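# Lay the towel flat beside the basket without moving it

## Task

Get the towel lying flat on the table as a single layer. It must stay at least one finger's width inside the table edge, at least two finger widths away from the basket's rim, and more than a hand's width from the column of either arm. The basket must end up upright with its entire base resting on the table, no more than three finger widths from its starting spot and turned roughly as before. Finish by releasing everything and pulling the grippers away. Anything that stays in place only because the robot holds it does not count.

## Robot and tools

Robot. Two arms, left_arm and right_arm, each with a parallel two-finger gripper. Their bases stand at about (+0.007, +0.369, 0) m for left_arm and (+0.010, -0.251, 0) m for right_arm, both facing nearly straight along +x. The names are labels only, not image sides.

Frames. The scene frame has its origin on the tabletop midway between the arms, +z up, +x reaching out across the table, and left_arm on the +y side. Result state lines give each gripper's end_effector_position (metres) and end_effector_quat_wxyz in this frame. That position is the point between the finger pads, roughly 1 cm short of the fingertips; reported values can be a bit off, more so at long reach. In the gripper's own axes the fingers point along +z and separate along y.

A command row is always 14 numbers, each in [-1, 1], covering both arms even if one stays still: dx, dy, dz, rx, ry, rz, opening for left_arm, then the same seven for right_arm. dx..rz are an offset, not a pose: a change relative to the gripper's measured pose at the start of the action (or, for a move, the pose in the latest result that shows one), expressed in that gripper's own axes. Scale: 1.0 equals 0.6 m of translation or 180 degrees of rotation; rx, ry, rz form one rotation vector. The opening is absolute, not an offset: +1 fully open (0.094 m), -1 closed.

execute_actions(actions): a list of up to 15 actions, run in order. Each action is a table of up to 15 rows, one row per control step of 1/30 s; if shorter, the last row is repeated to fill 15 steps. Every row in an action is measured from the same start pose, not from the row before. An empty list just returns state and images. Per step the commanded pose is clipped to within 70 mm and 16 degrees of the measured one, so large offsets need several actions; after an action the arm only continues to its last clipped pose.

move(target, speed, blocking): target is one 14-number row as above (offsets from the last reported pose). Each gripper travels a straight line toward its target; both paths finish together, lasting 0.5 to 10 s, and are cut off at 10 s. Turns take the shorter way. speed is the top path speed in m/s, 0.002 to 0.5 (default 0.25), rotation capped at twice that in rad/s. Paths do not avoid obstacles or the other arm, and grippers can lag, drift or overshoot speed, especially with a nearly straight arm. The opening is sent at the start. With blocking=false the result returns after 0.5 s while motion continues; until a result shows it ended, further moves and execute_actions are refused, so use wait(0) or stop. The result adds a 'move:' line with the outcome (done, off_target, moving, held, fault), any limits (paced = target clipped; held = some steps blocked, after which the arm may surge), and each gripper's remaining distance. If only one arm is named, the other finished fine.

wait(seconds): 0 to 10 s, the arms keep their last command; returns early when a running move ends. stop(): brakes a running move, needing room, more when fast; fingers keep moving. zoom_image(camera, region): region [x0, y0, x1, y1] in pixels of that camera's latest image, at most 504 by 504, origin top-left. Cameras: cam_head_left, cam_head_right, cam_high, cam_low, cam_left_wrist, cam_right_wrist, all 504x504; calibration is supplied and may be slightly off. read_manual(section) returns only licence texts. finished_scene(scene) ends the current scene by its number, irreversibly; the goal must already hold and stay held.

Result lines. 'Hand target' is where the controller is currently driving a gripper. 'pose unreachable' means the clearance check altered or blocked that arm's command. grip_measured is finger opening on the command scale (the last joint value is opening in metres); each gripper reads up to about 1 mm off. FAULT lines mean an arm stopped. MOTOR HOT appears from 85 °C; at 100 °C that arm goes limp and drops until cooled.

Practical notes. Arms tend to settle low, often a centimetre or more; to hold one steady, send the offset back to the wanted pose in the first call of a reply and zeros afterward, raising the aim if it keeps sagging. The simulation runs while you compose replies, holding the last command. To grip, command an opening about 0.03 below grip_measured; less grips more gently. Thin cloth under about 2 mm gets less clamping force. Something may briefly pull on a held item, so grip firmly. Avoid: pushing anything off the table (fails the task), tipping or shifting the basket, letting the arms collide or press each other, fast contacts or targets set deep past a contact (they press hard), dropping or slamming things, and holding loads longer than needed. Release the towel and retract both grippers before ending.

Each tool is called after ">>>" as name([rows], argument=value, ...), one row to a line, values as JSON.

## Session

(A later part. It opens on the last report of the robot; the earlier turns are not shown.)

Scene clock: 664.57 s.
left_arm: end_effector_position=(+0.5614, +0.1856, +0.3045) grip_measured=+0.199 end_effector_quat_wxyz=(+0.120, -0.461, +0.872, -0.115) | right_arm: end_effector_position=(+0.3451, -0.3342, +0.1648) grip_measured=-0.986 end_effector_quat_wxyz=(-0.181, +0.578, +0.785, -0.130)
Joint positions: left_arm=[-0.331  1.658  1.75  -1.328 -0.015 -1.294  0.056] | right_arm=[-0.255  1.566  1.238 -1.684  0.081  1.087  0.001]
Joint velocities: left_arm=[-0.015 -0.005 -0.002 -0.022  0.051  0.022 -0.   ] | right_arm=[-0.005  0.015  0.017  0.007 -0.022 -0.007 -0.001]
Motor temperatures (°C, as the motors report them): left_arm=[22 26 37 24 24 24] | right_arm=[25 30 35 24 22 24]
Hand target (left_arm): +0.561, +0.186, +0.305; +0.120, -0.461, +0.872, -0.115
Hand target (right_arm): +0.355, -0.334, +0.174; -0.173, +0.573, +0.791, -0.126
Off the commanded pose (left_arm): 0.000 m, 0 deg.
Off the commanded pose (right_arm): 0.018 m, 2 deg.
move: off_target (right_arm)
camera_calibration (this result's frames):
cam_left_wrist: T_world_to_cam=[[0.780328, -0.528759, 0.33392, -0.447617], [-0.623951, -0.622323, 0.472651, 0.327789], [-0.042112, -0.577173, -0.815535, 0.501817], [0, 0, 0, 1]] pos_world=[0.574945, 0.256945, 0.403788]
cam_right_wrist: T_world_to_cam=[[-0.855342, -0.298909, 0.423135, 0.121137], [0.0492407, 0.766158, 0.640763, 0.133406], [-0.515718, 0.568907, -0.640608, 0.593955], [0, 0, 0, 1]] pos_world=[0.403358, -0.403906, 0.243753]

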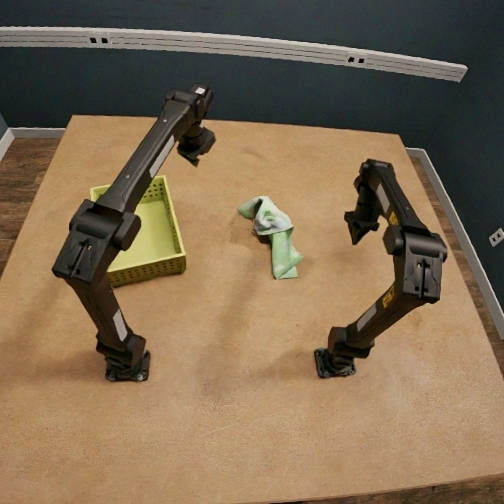

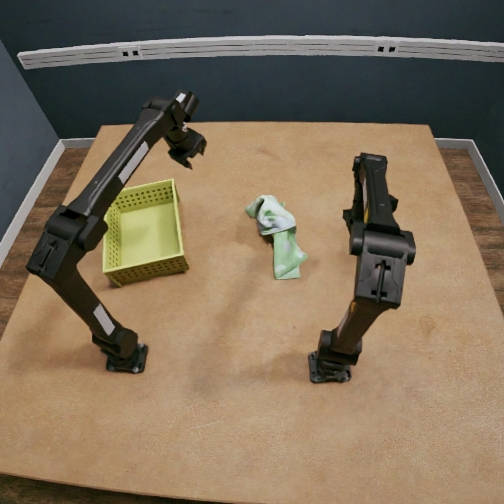

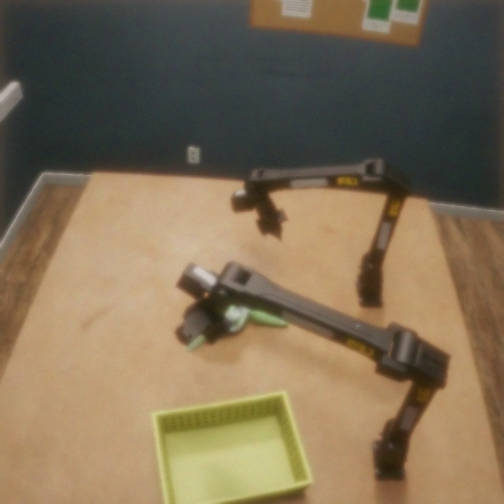

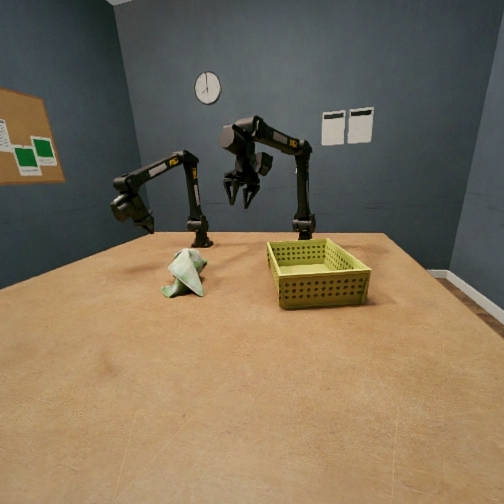

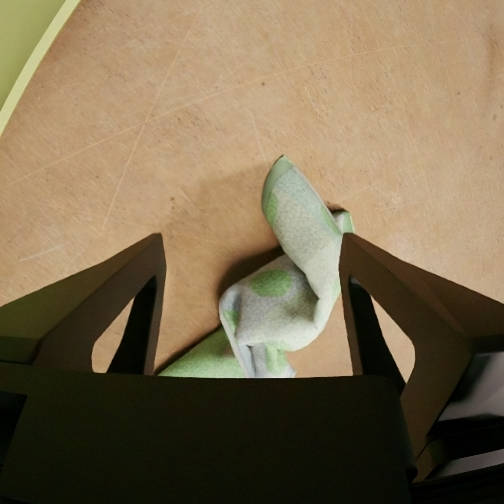

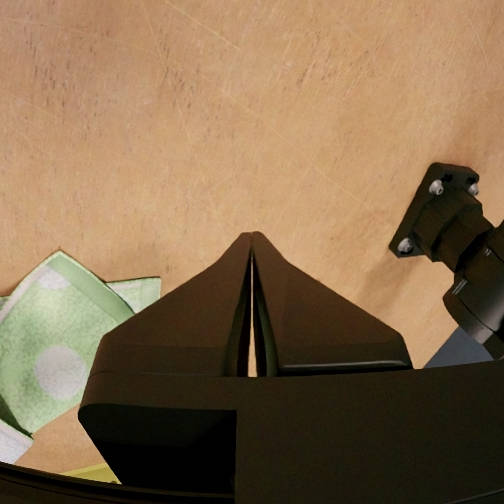

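>>> move(target=[0,0,0,0,0,0,0.2, 0.155,0.11,0.08,0,0,-0.5,0.2], speed=0.2)

Scene clock: 677.43 s.
left_arm: end_effector_position=(+0.5614, +0.1856, +0.3045) grip_measured=+0.199 end_effector_quat_wxyz=(+0.120, -0.461, +0.872, -0.115) | right_arm: end_effector_position=(+0.3558, -0.2300, +0.1126) grip_measured=+0.198 end_effector_quat_wxyz=(-0.220, -0.138, +0.965, +0.029)
Joint positions: left_arm=[-0.331  1.658  1.75  -1.328 -0.015 -1.294  0.056] | right_arm=[-0.     1.627  1.164 -1.555 -0.018 -0.234  0.056]
Joint velocities: left_arm=[-0.005 -0.005  0.002  0.002 -0.081  0.037  0.   ] | right_arm=[-0.005  0.005  0.007 -0.012 -0.037 -0.037 -0.001]
Motor temperatures (°C, as the motors report them): left_arm=[22 26 36 24 24 24] | right_arm=[25 30 36 24 22 24]
Hand target (left_arm): +0.561, +0.186, +0.305; +0.120, -0.461, +0.872, -0.115
Hand target (right_arm): +0.358, -0.227, +0.107; -0.219, -0.145, +0.964, +0.032
Off the commanded pose (left_arm): 0.000 m, 0 deg.
Off the commanded pose (right_arm): 0.007 m, 1 deg.
move: done
camera_calibration (this result's frames):
cam_left_wrist: T_world_to_cam=[[0.780328, -0.528759, 0.33392, -0.447617], [-0.623951, -0.622323, 0.472651, 0.327789], [-0.042112, -0.577173, -0.815535, 0.501817], [0, 0, 0, 1]] pos_world=[0.574945, 0.256945, 0.403788]
cam_right_wrist: T_world_to_cam=[[0.260526, -0.959639, -0.105917, -0.305876], [-0.440078, -0.215682, 0.871672, 0.00872049], [-0.859335, -0.180482, -0.478507, 0.438364], [0, 0, 0, 1]] pos_world=[0.460228, -0.212533, 0.169762]

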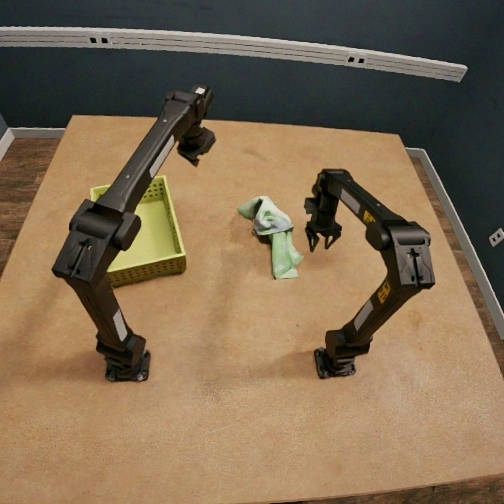

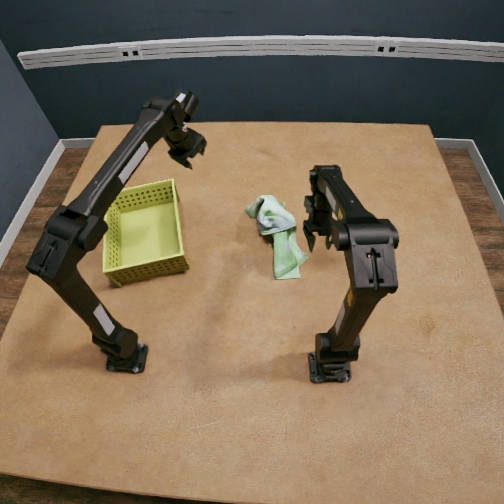

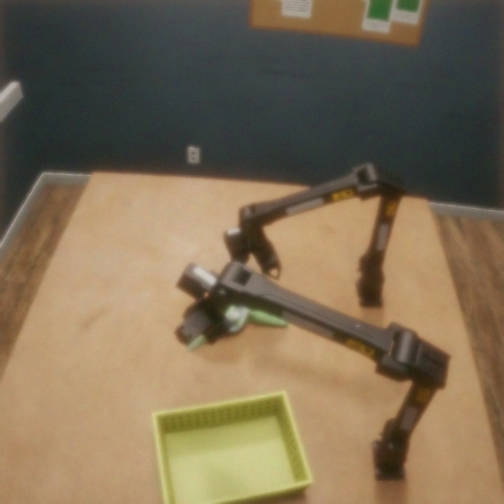

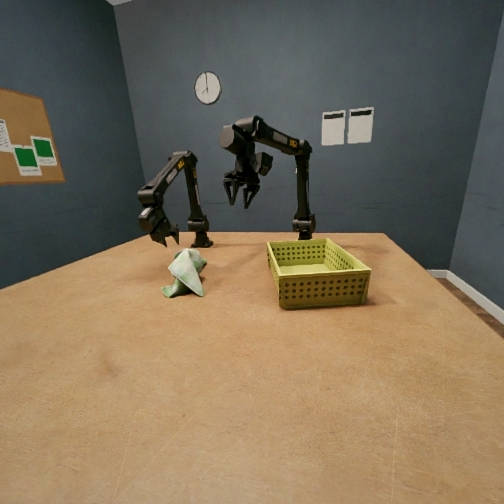

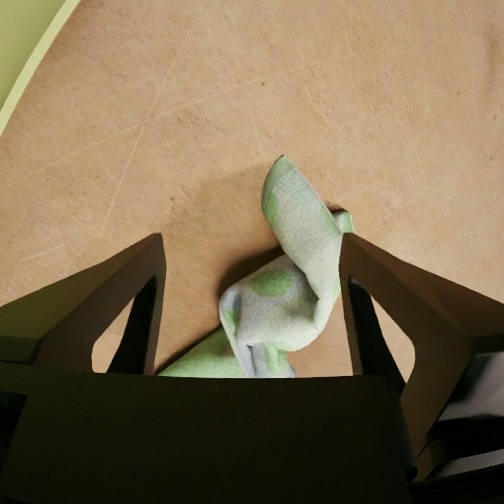

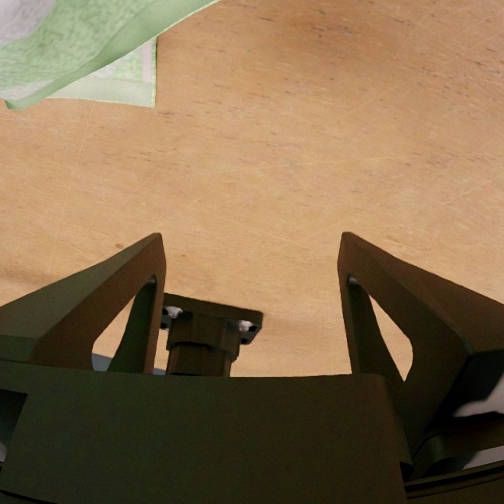

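>>> move(target=[0,0,0,0,0,0,0.2, -0.1,0.03,-0.02,0,0,0,0.2], speed=0.1)

Scene clock: 682.17 s.
left_arm: end_effector_position=(+0.5614, +0.1856, +0.3045) grip_measured=+0.199 end_effector_quat_wxyz=(+0.120, -0.461, +0.872, -0.115) | right_arm: end_effector_position=(+0.3966, -0.2006, +0.0948) grip_measured=+0.198 end_effector_quat_wxyz=(-0.227, -0.141, +0.963, +0.027)
Joint positions: left_arm=[-0.331  1.658  1.75  -1.328 -0.015 -1.294  0.056] | right_arm=[ 0.06   1.759  1.283 -1.555 -0.04  -0.185  0.056]
Joint velocities: left_arm=[ 0.005 -0.005 -0.007 -0.007 -0.066  0.095  0.   ] | right_arm=[ 0.005 -0.015 -0.007 -0.007 -0.11  -0.022 -0.001]
Motor temperatures (°C, as the motors report them): left_arm=[22 26 36 24 24 24] | right_arm=[25 30 36 24 22 24]
Hand target (left_arm): +0.561, +0.186, +0.305; +0.120, -0.461, +0.872, -0.115
Hand target (right_arm): +0.408, -0.197, +0.102; -0.219, -0.138, +0.965, +0.028
Off the commanded pose (left_arm): 0.000 m, 0 deg.
Off the commanded pose (right_arm): 0.014 m, 1 deg.
move: off_target (right_arm)
camera_calibration (this result's frames):
cam_left_wrist: T_world_to_cam=[[0.780328, -0.528759, 0.33392, -0.447617], [-0.623951, -0.622323, 0.472651, 0.327789], [-0.042112, -0.577173, -0.815535, 0.501817], [0, 0, 0, 1]] pos_world=[0.574945, 0.256945, 0.403788]
cam_right_wrist: T_world_to_cam=[[0.265487, -0.958251, -0.106171, -0.291847], [-0.426597, -0.215513, 0.87839, 0.0425665], [-0.864599, -0.18791, -0.466003, 0.469647], [0, 0, 0, 1]] pos_world=[0.501697, -0.182238, 0.150481]

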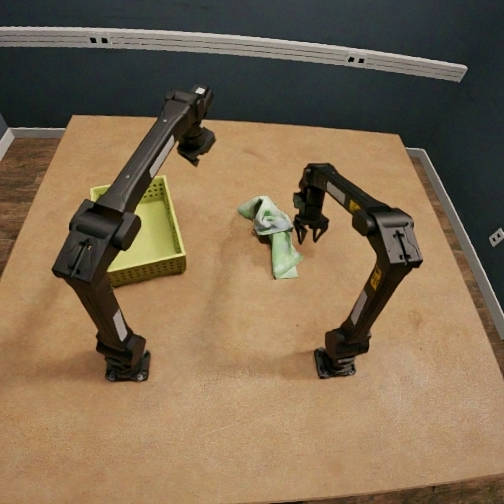

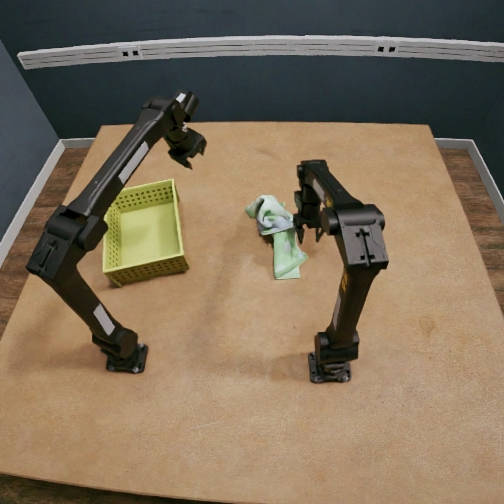

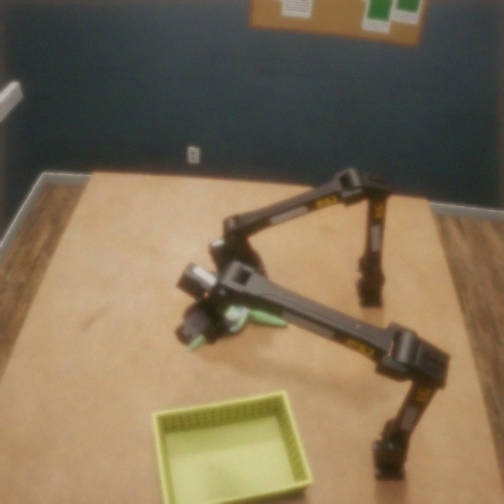

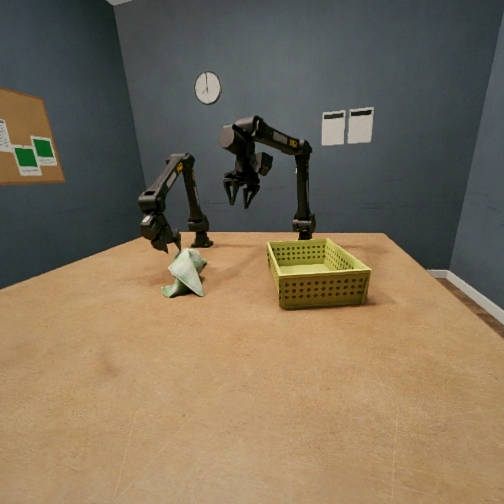

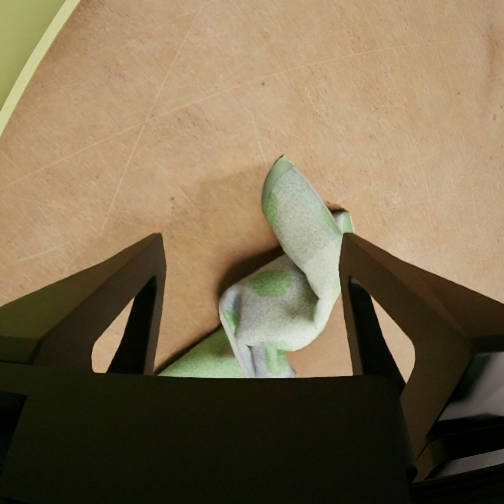

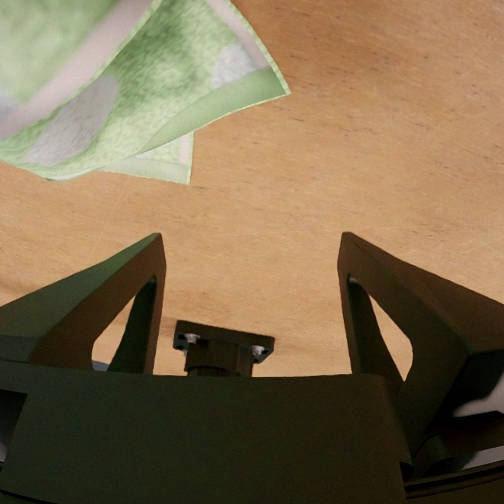

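>>> move(target=[0,0,0,0,0,0,0.2, -0.05,0.0,0.105,0,0,0,0.2], speed=0.05)

Scene clock: 695.20 s.
left_arm: end_effector_position=(+0.5614, +0.1856, +0.3045) grip_measured=+0.199 end_effector_quat_wxyz=(+0.120, -0.461, +0.872, -0.115) | right_arm: end_effector_position=(+0.3940, -0.1962, +0.0309) grip_measured=+0.198 end_effector_quat_wxyz=(-0.228, -0.142, +0.963, +0.026)
Joint positions: left_arm=[-0.331  1.658  1.75  -1.328 -0.015 -1.294  0.056] | right_arm=[ 0.071  1.844  1.211 -1.399 -0.042 -0.178  0.056]
Joint velocities: left_arm=[-0.005 -0.005  0.022 -0.007  0.022 -0.007  0.   ] | right_arm=[ 0.005  0.005  0.002  0.007 -0.066 -0.037  0.   ]
Motor temperatures (°C, as the motors report them): left_arm=[22 26 36 24 24 24] | right_arm=[25 30 36 24 22 24]
Hand target (left_arm): +0.561, +0.186, +0.305; +0.120, -0.461, +0.872, -0.115
Hand target (right_arm): +0.396, -0.192, +0.026; -0.227, -0.141, +0.963, +0.027
Off the commanded pose (left_arm): 0.000 m, 0 deg.
Off the commanded pose (right_arm): 0.006 m, 0 deg.
move: done
camera_calibration (this result's frames):
cam_left_wrist: T_world_to_cam=[[0.780328, -0.528759, 0.33392, -0.447617], [-0.623951, -0.622323, 0.472651, 0.327789], [-0.042112, -0.577173, -0.815535, 0.501817], [0, 0, 0, 1]] pos_world=[0.574945, 0.256945, 0.403788]
cam_right_wrist: T_world_to_cam=[[0.268313, -0.957565, -0.105246, -0.294717], [-0.423776, -0.215439, 0.879773, 0.0973927], [-0.865114, -0.191454, -0.463598, 0.437885], [0, 0, 0, 1]] pos_world=[0.499169, -0.177393, 0.0863017]

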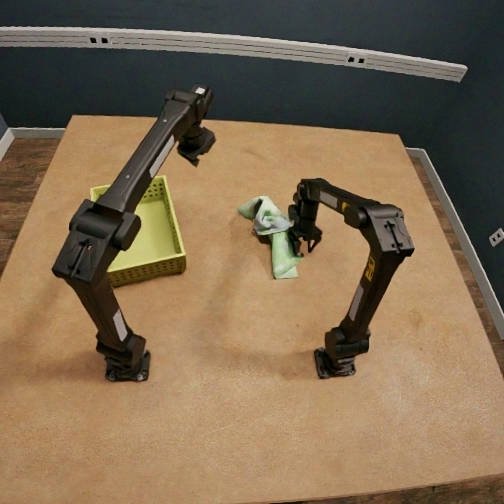

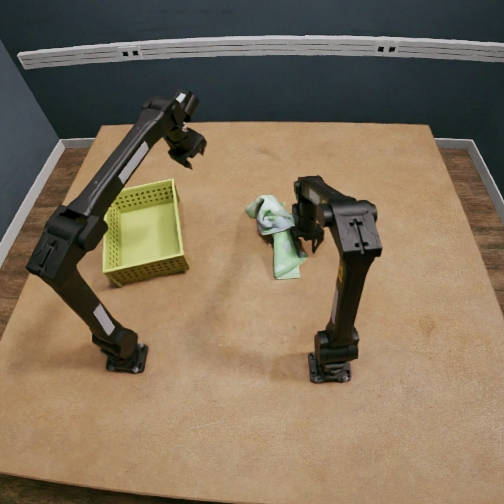

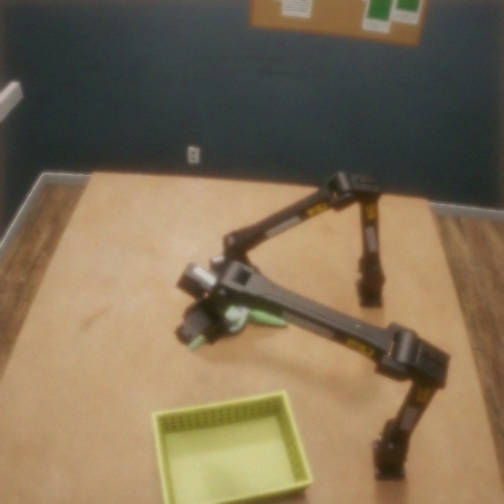

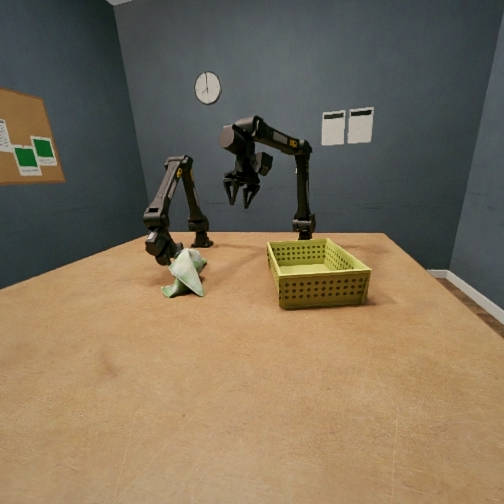

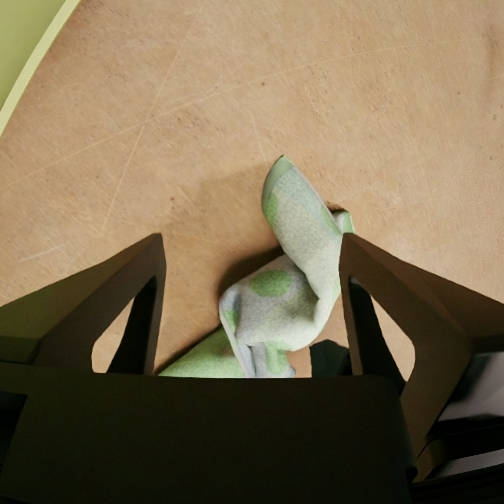

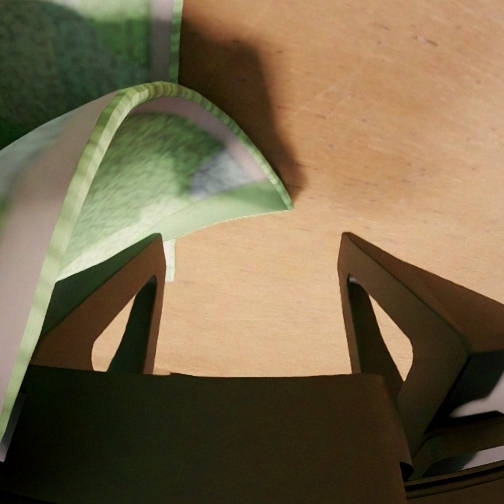

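>>> execute_actions([
  [[0,0,0,0,0,0,0.2, -0.04,0,-0.02,0,0,0,0.2]],
  [[0,0,0,0,0,0,0.2, -0.02,0,0.02,0,0,0,0.2]],
])

Scene clock: 699.93 s.
left_arm: end_effector_position=(+0.5614, +0.1856, +0.3045) grip_measured=+0.199 end_effector_quat_wxyz=(+0.120, -0.461, +0.872, -0.115) | right_arm: end_effector_position=(+0.4102, -0.1942, +0.0143) grip_measured=+0.198 end_effector_quat_wxyz=(-0.238, -0.142, +0.961, +0.027)
Joint positions: left_arm=[-0.331  1.658  1.75  -1.328 -0.015 -1.294  0.056] | right_arm=[ 0.071  1.917  1.266 -1.401 -0.042 -0.178  0.056]
Joint velocities: left_arm=[-0.015  0.005 -0.007 -0.037  0.007  0.022 -0.   ] | right_arm=[-0.005  0.005  0.002  0.002 -0.007 -0.007 -0.   ]
Motor temperatures (°C, as the motors report them): left_arm=[22 26 36 24 24 24] | right_arm=[25 30 36 24 22 24]
Hand target (left_arm): +0.561, +0.186, +0.305; +0.120, -0.461, +0.872, -0.115
Hand target (right_arm): +0.415, -0.191, +0.011; -0.233, -0.142, +0.962, +0.026
Off the commanded pose (left_arm): 0.000 m, 0 deg.
Off the commanded pose (right_arm): 0.006 m, 1 deg.
camera_calibration (this result's frames):
cam_left_wrist: T_world_to_cam=[[0.780328, -0.528759, 0.33392, -0.447617], [-0.623951, -0.622323, 0.472651, 0.327789], [-0.042112, -0.577173, -0.815535, 0.501817], [0, 0, 0, 1]] pos_world=[0.574945, 0.256945, 0.403788]
cam_right_wrist: T_world_to_cam=[[0.266213, -0.95783, -0.108127, -0.298004], [-0.406375, -0.213243, 0.888474, 0.112464], [-0.874065, -0.192584, -0.446007, 0.447833], [0, 0, 0, 1]] pos_world=[0.51647, -0.17521, 0.0675927]

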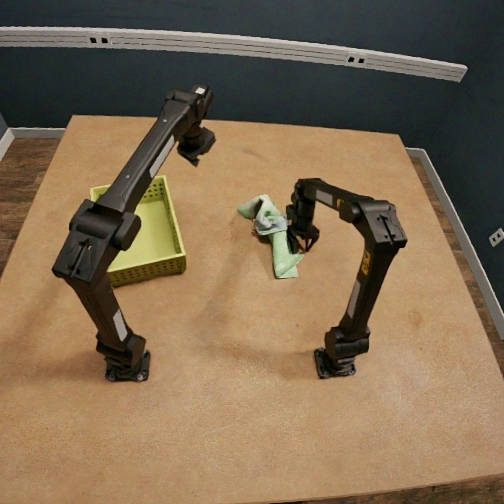

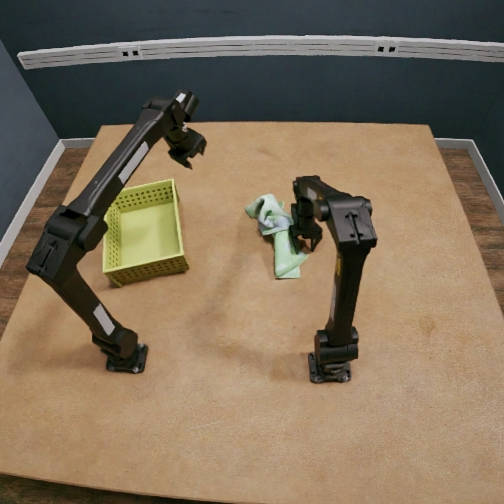

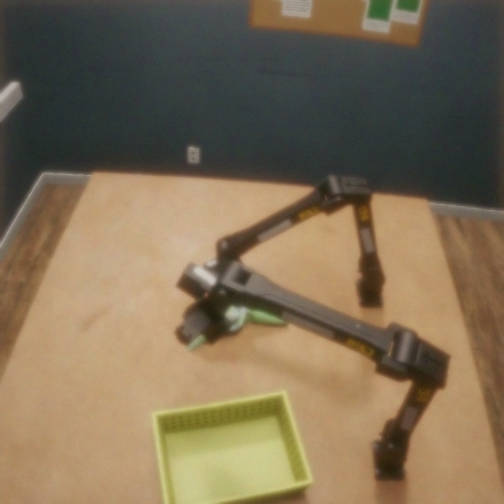

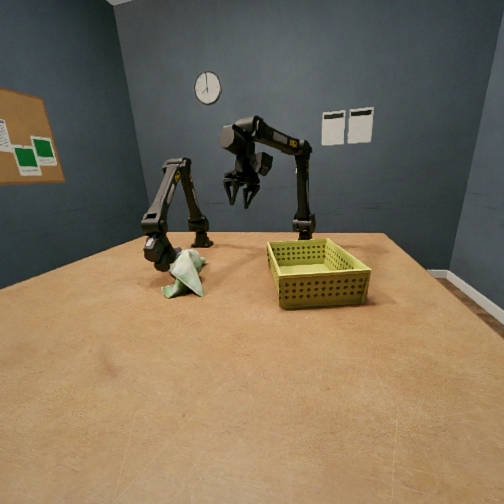

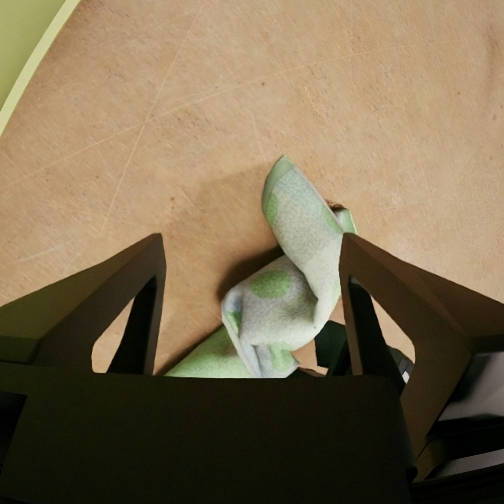

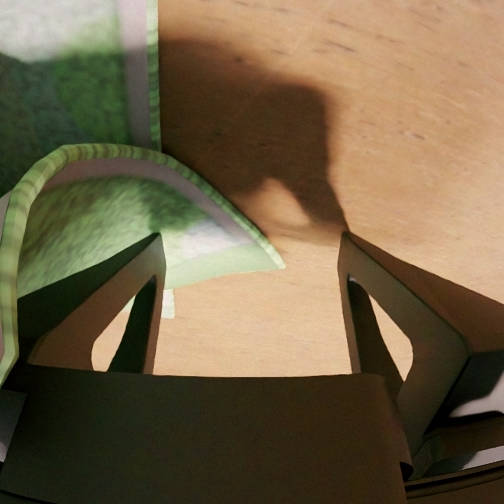

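Corner between the fingers. Close and lift.

>>> execute_actions([
  [[0,0,0,0,0,0,0.2, 0,0,0.01,0,0,0,-0.4]],
  [[0,0,0,0,0,0,0.2, 0,0,0.0,0,0,0,-1]],
  [[0,0,0,0,0,0,0.2, 0,0,0.0,0,0,0,-1]],
  [[0,0,0,0,0,0,0.2, 0.05,0,-0.1,0,0,0,-1]],
  [[0,0,0,0,0,0,0.2, 0.05,0,-0.1,0,0,0,-1]],
])

Scene clock: 705.93 s.
left_arm: end_effector_position=(+0.5614, +0.1856, +0.3045) grip_measured=+0.199 end_effector_quat_wxyz=(+0.120, -0.461, +0.872, -0.115) | right_arm: end_effector_position=(+0.3929, -0.2066, +0.1298) grip_measured=-0.986 end_effector_quat_wxyz=(-0.252, -0.136, +0.958, +0.028)
Joint positions: left_arm=[-0.331  1.658  1.75  -1.328 -0.015 -1.294  0.056] | right_arm=[ 0.047  1.743  1.345 -1.685 -0.036 -0.19   0.001]
Joint velocities: left_arm=[-0.005 -0.005 -0.002  0.012 -0.022 -0.022 -0.   ] | right_arm=[-0.005  0.005 -0.002  0.002  0.007  0.022 -0.001]
Motor temperatures (°C, as the motors report them): left_arm=[22 26 36 24 24 24] | right_arm=[25 31 35 24 22 24]
Hand target (left_arm): +0.561, +0.186, +0.305; +0.120, -0.461, +0.872, -0.115
Hand target (right_arm): +0.401, -0.209, +0.138; -0.245, -0.139, +0.959, +0.028
Off the commanded pose (left_arm): 0.000 m, 0 deg.
Off the commanded pose (right_arm): 0.014 m, 1 deg.
camera_calibration (this result's frames):
cam_left_wrist: T_world_to_cam=[[0.780328, -0.528759, 0.33392, -0.447617], [-0.623951, -0.622323, 0.472651, 0.327789], [-0.042112, -0.577173, -0.815535, 0.501817], [0, 0, 0, 1]] pos_world=[0.574945, 0.256945, 0.403788]
cam_right_wrist: T_world_to_cam=[[0.253296, -0.96076, -0.113052, -0.287707], [-0.381724, -0.206644, 0.90088, -0.00975875], [-0.888891, -0.185035, -0.419088, 0.485715], [0, 0, 0, 1]] pos_world=[0.500897, -0.18856, 0.179823]

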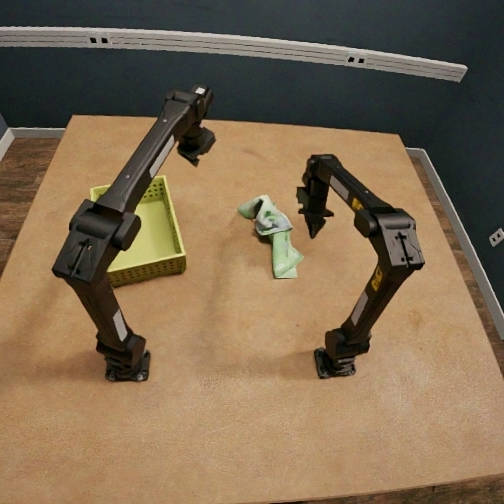

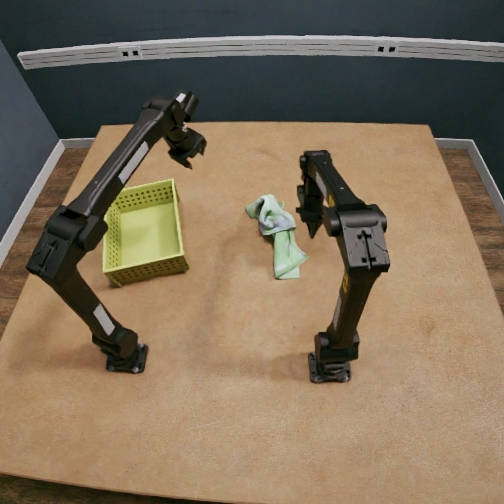

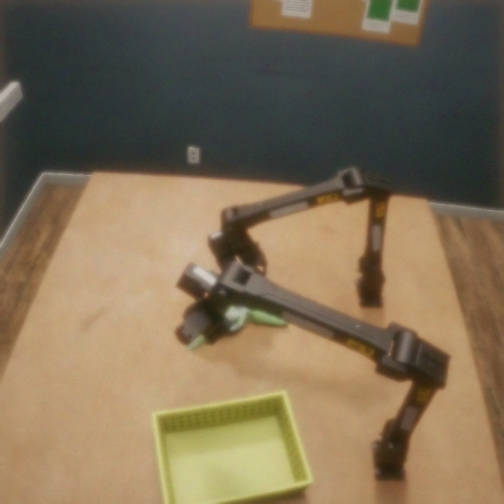

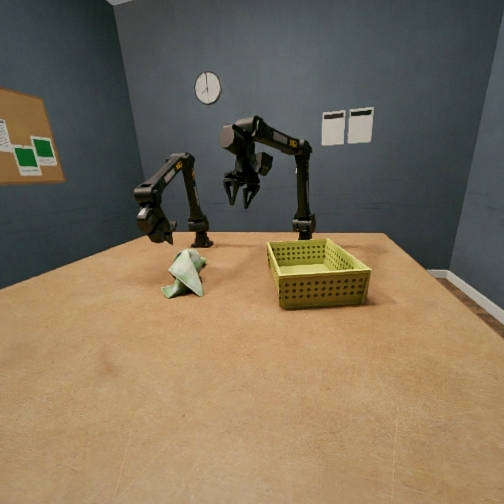

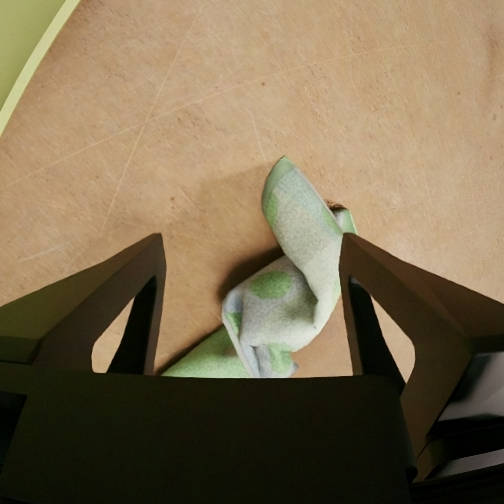

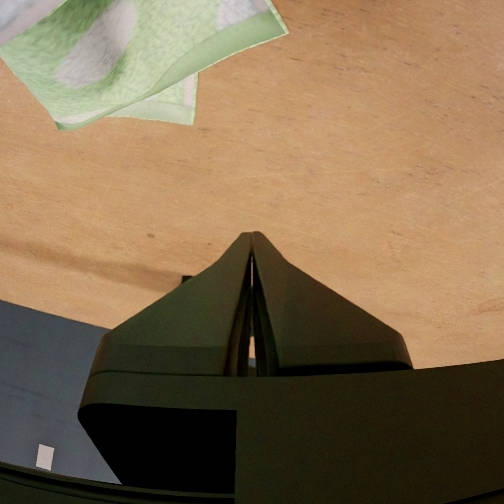

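>>> move(target=[0,0,0,0,0,0,0.2, -0.07,0,0.07,0,-0.13,0,0.1], speed=0.1)

Scene clock: 715.23 s.
left_arm: end_effector_position=(+0.5614, +0.1856, +0.3045) grip_measured=+0.199 end_effector_quat_wxyz=(+0.120, -0.461, +0.872, -0.115) | right_arm: end_effector_position=(+0.4024, -0.1945, +0.0640) grip_measured=+0.098 end_effector_quat_wxyz=(-0.070, -0.133, +0.987, +0.052)
Joint positions: left_arm=[-0.331  1.658  1.75  -1.328 -0.015 -1.294  0.056] | right_arm=[ 0.047  1.613  1.064 -1.165 -0.1   -0.173  0.052]
Joint velocities: left_arm=[-0.005 -0.005 -0.022  0.017  0.022 -0.007 -0.001] | right_arm=[ 0.024 -0.005 -0.002  0.007 -0.007  0.022  0.   ]
Motor temperatures (°C, as the motors report them): left_arm=[22 26 37 24 24 24] | right_arm=[25 31 36 24 22 24]
Hand target (left_arm): +0.561, +0.186, +0.305; +0.120, -0.461, +0.872, -0.115
Hand target (right_arm): +0.408, -0.195, +0.071; -0.053, -0.126, +0.989, +0.054
Off the commanded pose (left_arm): 0.000 m, 0 deg.
Off the commanded pose (right_arm): 0.011 m, 2 deg.
move: off_target (right_arm)
camera_calibration (this result's frames):
cam_left_wrist: T_world_to_cam=[[0.780328, -0.528759, 0.33392, -0.447617], [-0.623951, -0.622323, 0.472651, 0.327789], [-0.042112, -0.577173, -0.815535, 0.501817], [0, 0, 0, 1]] pos_world=[0.574945, 0.256945, 0.403788]
cam_right_wrist: T_world_to_cam=[[0.257717, -0.959887, -0.110446, -0.287726], [-0.678681, -0.261197, 0.686417, 0.178274], [-0.687731, -0.101944, -0.718772, 0.423257], [0, 0, 0, 1]] pos_world=[0.48623, -0.186471, 0.150077]

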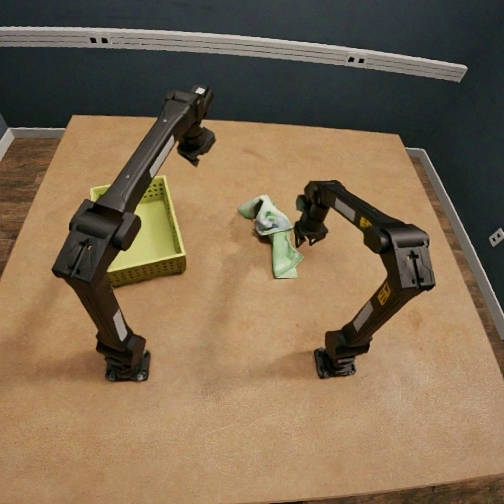

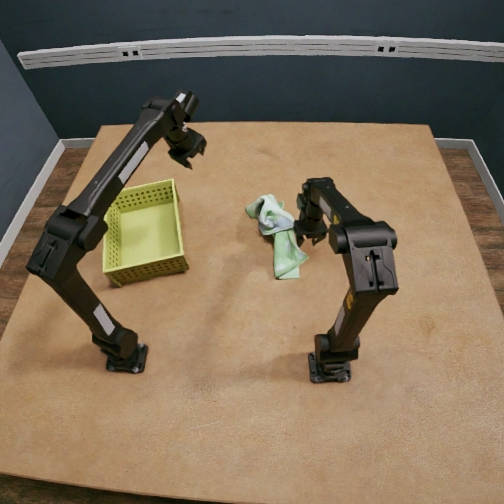

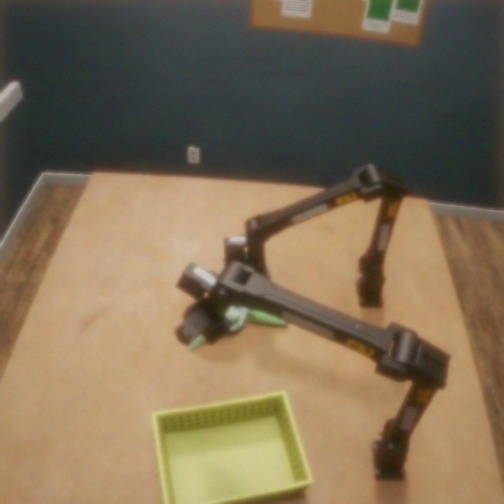

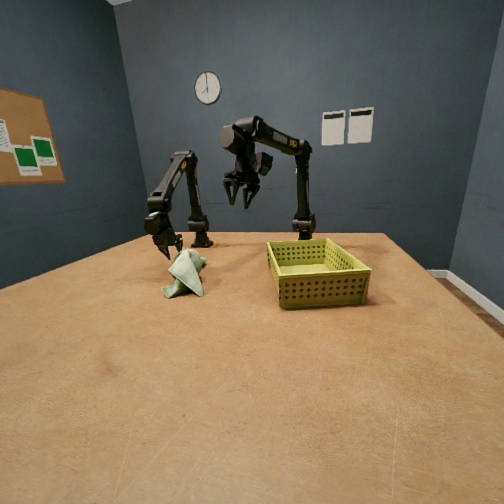

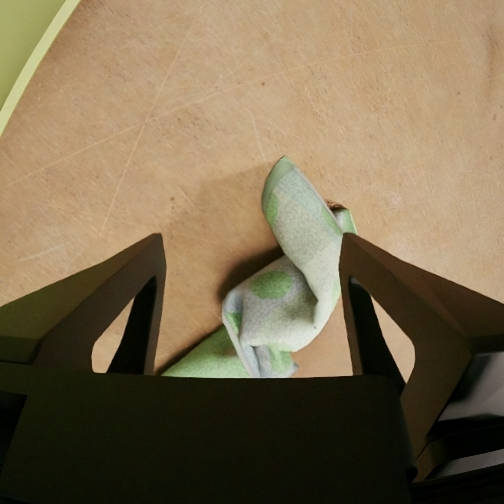

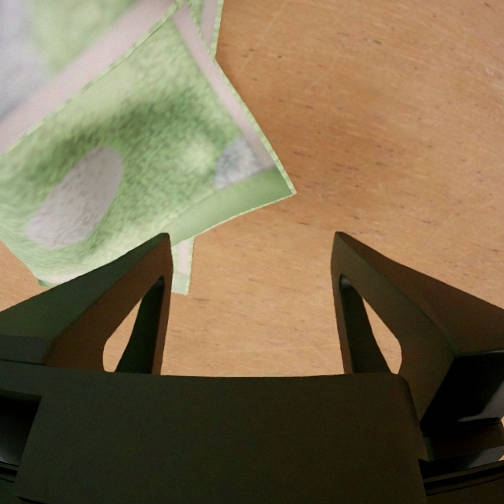

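>>> move(target=[0,0,0,0,0,0,0.2, 0.01,-0.015,0.08,0,0,0,0.1], speed=0.05)

Scene clock: 721.33 s.
left_arm: end_effector_position=(+0.5614, +0.1856, +0.3045) grip_measured=+0.199 end_effector_quat_wxyz=(+0.120, -0.461, +0.872, -0.115) | right_arm: end_effector_position=(+0.3893, -0.1975, +0.0204) grip_measured=+0.098 end_effector_quat_wxyz=(-0.073, -0.132, +0.987, +0.053)
Joint positions: left_arm=[-0.331  1.658  1.75  -1.328 -0.015 -1.294  0.056] | right_arm=[ 0.043  1.656  0.979 -1.043 -0.1   -0.175  0.052]
Joint velocities: left_arm=[ 0.005 -0.005  0.012 -0.012 -0.007  0.066 -0.   ] | right_arm=[-0.005 -0.015  0.002  0.012  0.007 -0.022 -0.   ]
Motor temperatures (°C, as the motors report them): left_arm=[22 26 37 24 24 24] | right_arm=[25 31 35 24 22 24]
Hand target (left_arm): +0.561, +0.186, +0.305; +0.120, -0.461, +0.872, -0.115
Hand target (right_arm): +0.392, -0.200, +0.016; -0.070, -0.133, +0.987, +0.053
Off the commanded pose (left_arm): 0.000 m, 0 deg.
Off the commanded pose (right_arm): 0.006 m, 0 deg.
move: done
camera_calibration (this result's frames):
cam_left_wrist: T_world_to_cam=[[0.780328, -0.528759, 0.33392, -0.447617], [-0.623951, -0.622323, 0.472651, 0.327789], [-0.042112, -0.577173, -0.815535, 0.501817], [0, 0, 0, 1]] pos_world=[0.574945, 0.256945, 0.403788]
cam_right_wrist: T_world_to_cam=[[0.255283, -0.960405, -0.111589, -0.291131], [-0.675664, -0.259759, 0.68993, 0.197575], [-0.691599, -0.100731, -0.715223, 0.384249], [0, 0, 0, 1]] pos_world=[0.473561, -0.189576, 0.106024]

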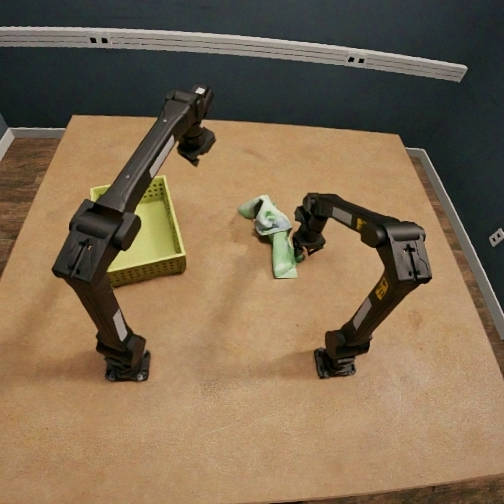

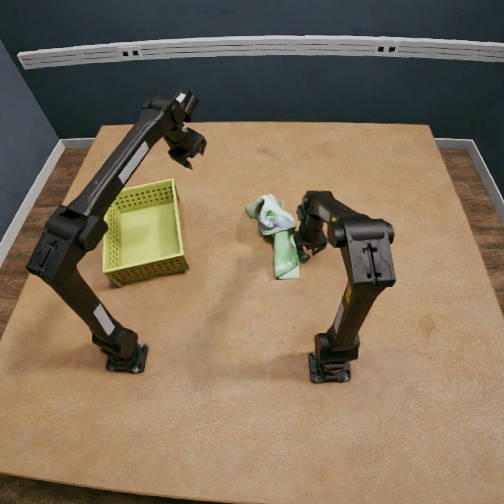

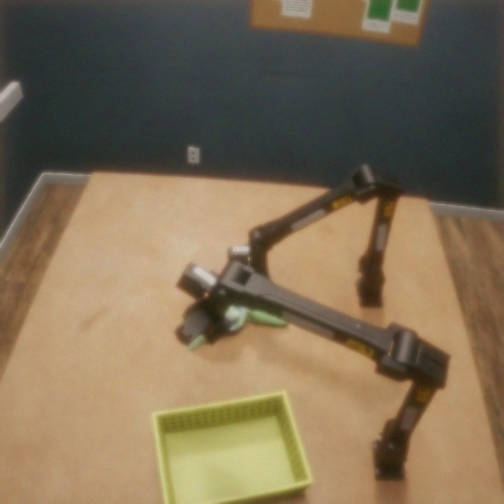

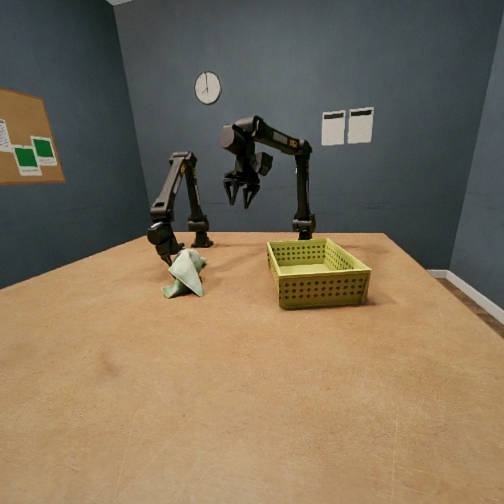

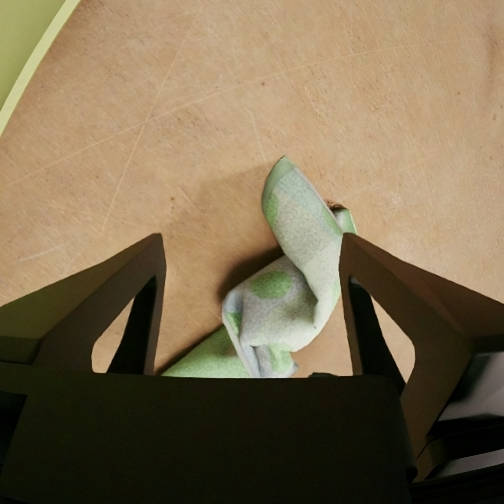

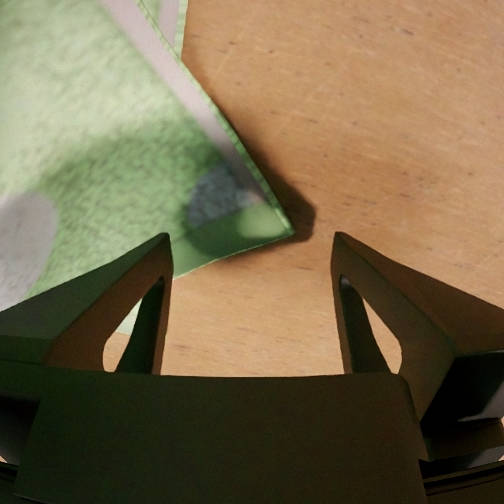

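>>> execute_actions([
  [[0,0,0,0,0,0,0.2, 0,0,-0.03,0,0,0,0.1]],
  [[0,0,0,0,0,0,0.2, -0.05,0,-0.02,0,0,0,0.1]],
  [[0,0,0,0,0,0,0.2, -0.015,0,0.05,0,0,0,0.1]],
  [[0,0,0,0,0,0,0.2, -0.01,0,0.02,0,0,0,0.1]],
])

Scene clock: 726.53 s.
left_arm: end_effector_position=(+0.5614, +0.1856, +0.3045) grip_measured=+0.199 end_effector_quat_wxyz=(+0.120, -0.461, +0.872, -0.115) | right_arm: end_effector_position=(+0.4062, -0.1938, +0.0097) grip_measured=+0.098 end_effector_quat_wxyz=(-0.083, -0.130, +0.987, +0.052)
Joint positions: left_arm=[-0.331  1.658  1.75  -1.328 -0.015 -1.294  0.056] | right_arm=[ 0.048  1.725  1.035 -1.051 -0.099 -0.167  0.052]
Joint velocities: left_arm=[-0.015 -0.005 -0.017 -0.002  0.022  0.051 -0.   ] | right_arm=[-0.005  0.005 -0.002  0.002  0.007  0.007 -0.   ]
Motor temperatures (°C, as the motors report them): left_arm=[22 26 37 24 24 24] | right_arm=[25 31 35 24 22 24]
Hand target (left_arm): +0.561, +0.186, +0.305; +0.120, -0.461, +0.872, -0.115
Hand target (right_arm): +0.409, -0.191, -0.002; -0.084, -0.131, +0.986, +0.052
Off the commanded pose (left_arm): 0.000 m, 0 deg.
Off the commanded pose (right_arm): 0.013 m, 0 deg.
camera_calibration (this result's frames):
cam_left_wrist: T_world_to_cam=[[0.780328, -0.528759, 0.33392, -0.447617], [-0.623951, -0.622323, 0.472651, 0.327789], [-0.042112, -0.577173, -0.815535, 0.501817], [0, 0, 0, 1]] pos_world=[0.574945, 0.256945, 0.403788]
cam_right_wrist: T_world_to_cam=[[0.250966, -0.96138, -0.112985, -0.291525], [-0.661501, -0.255545, 0.705063, 0.212197], [-0.706706, -0.102207, -0.700086, 0.394353], [0, 0, 0, 1]] pos_world=[0.492223, -0.185734, 0.0935304]

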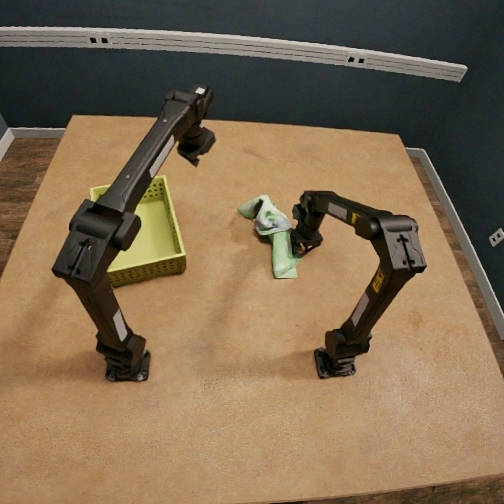

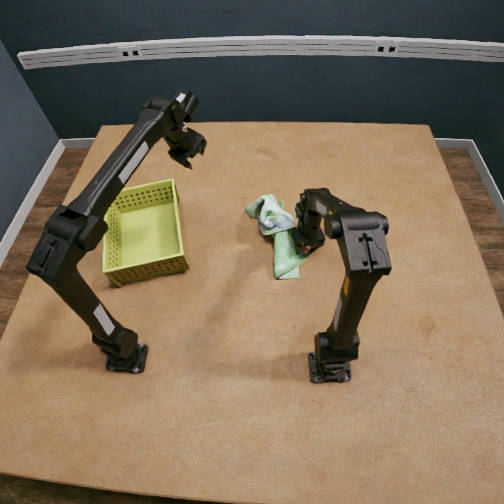

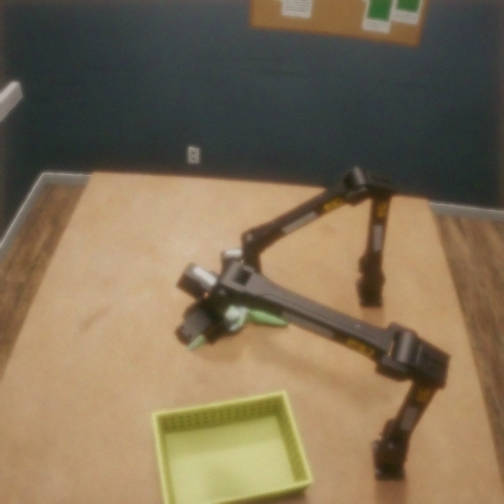

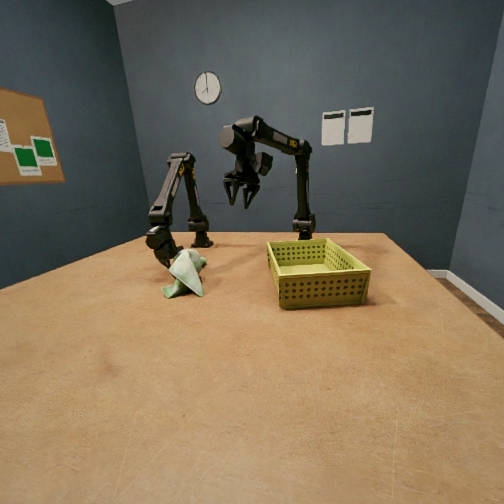

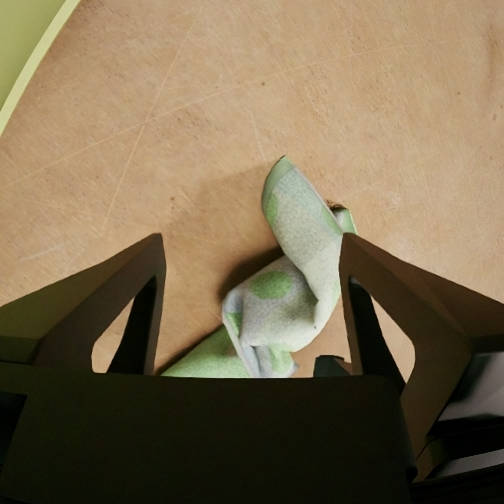

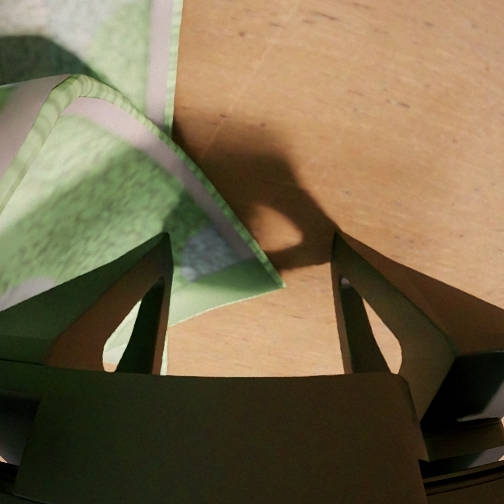

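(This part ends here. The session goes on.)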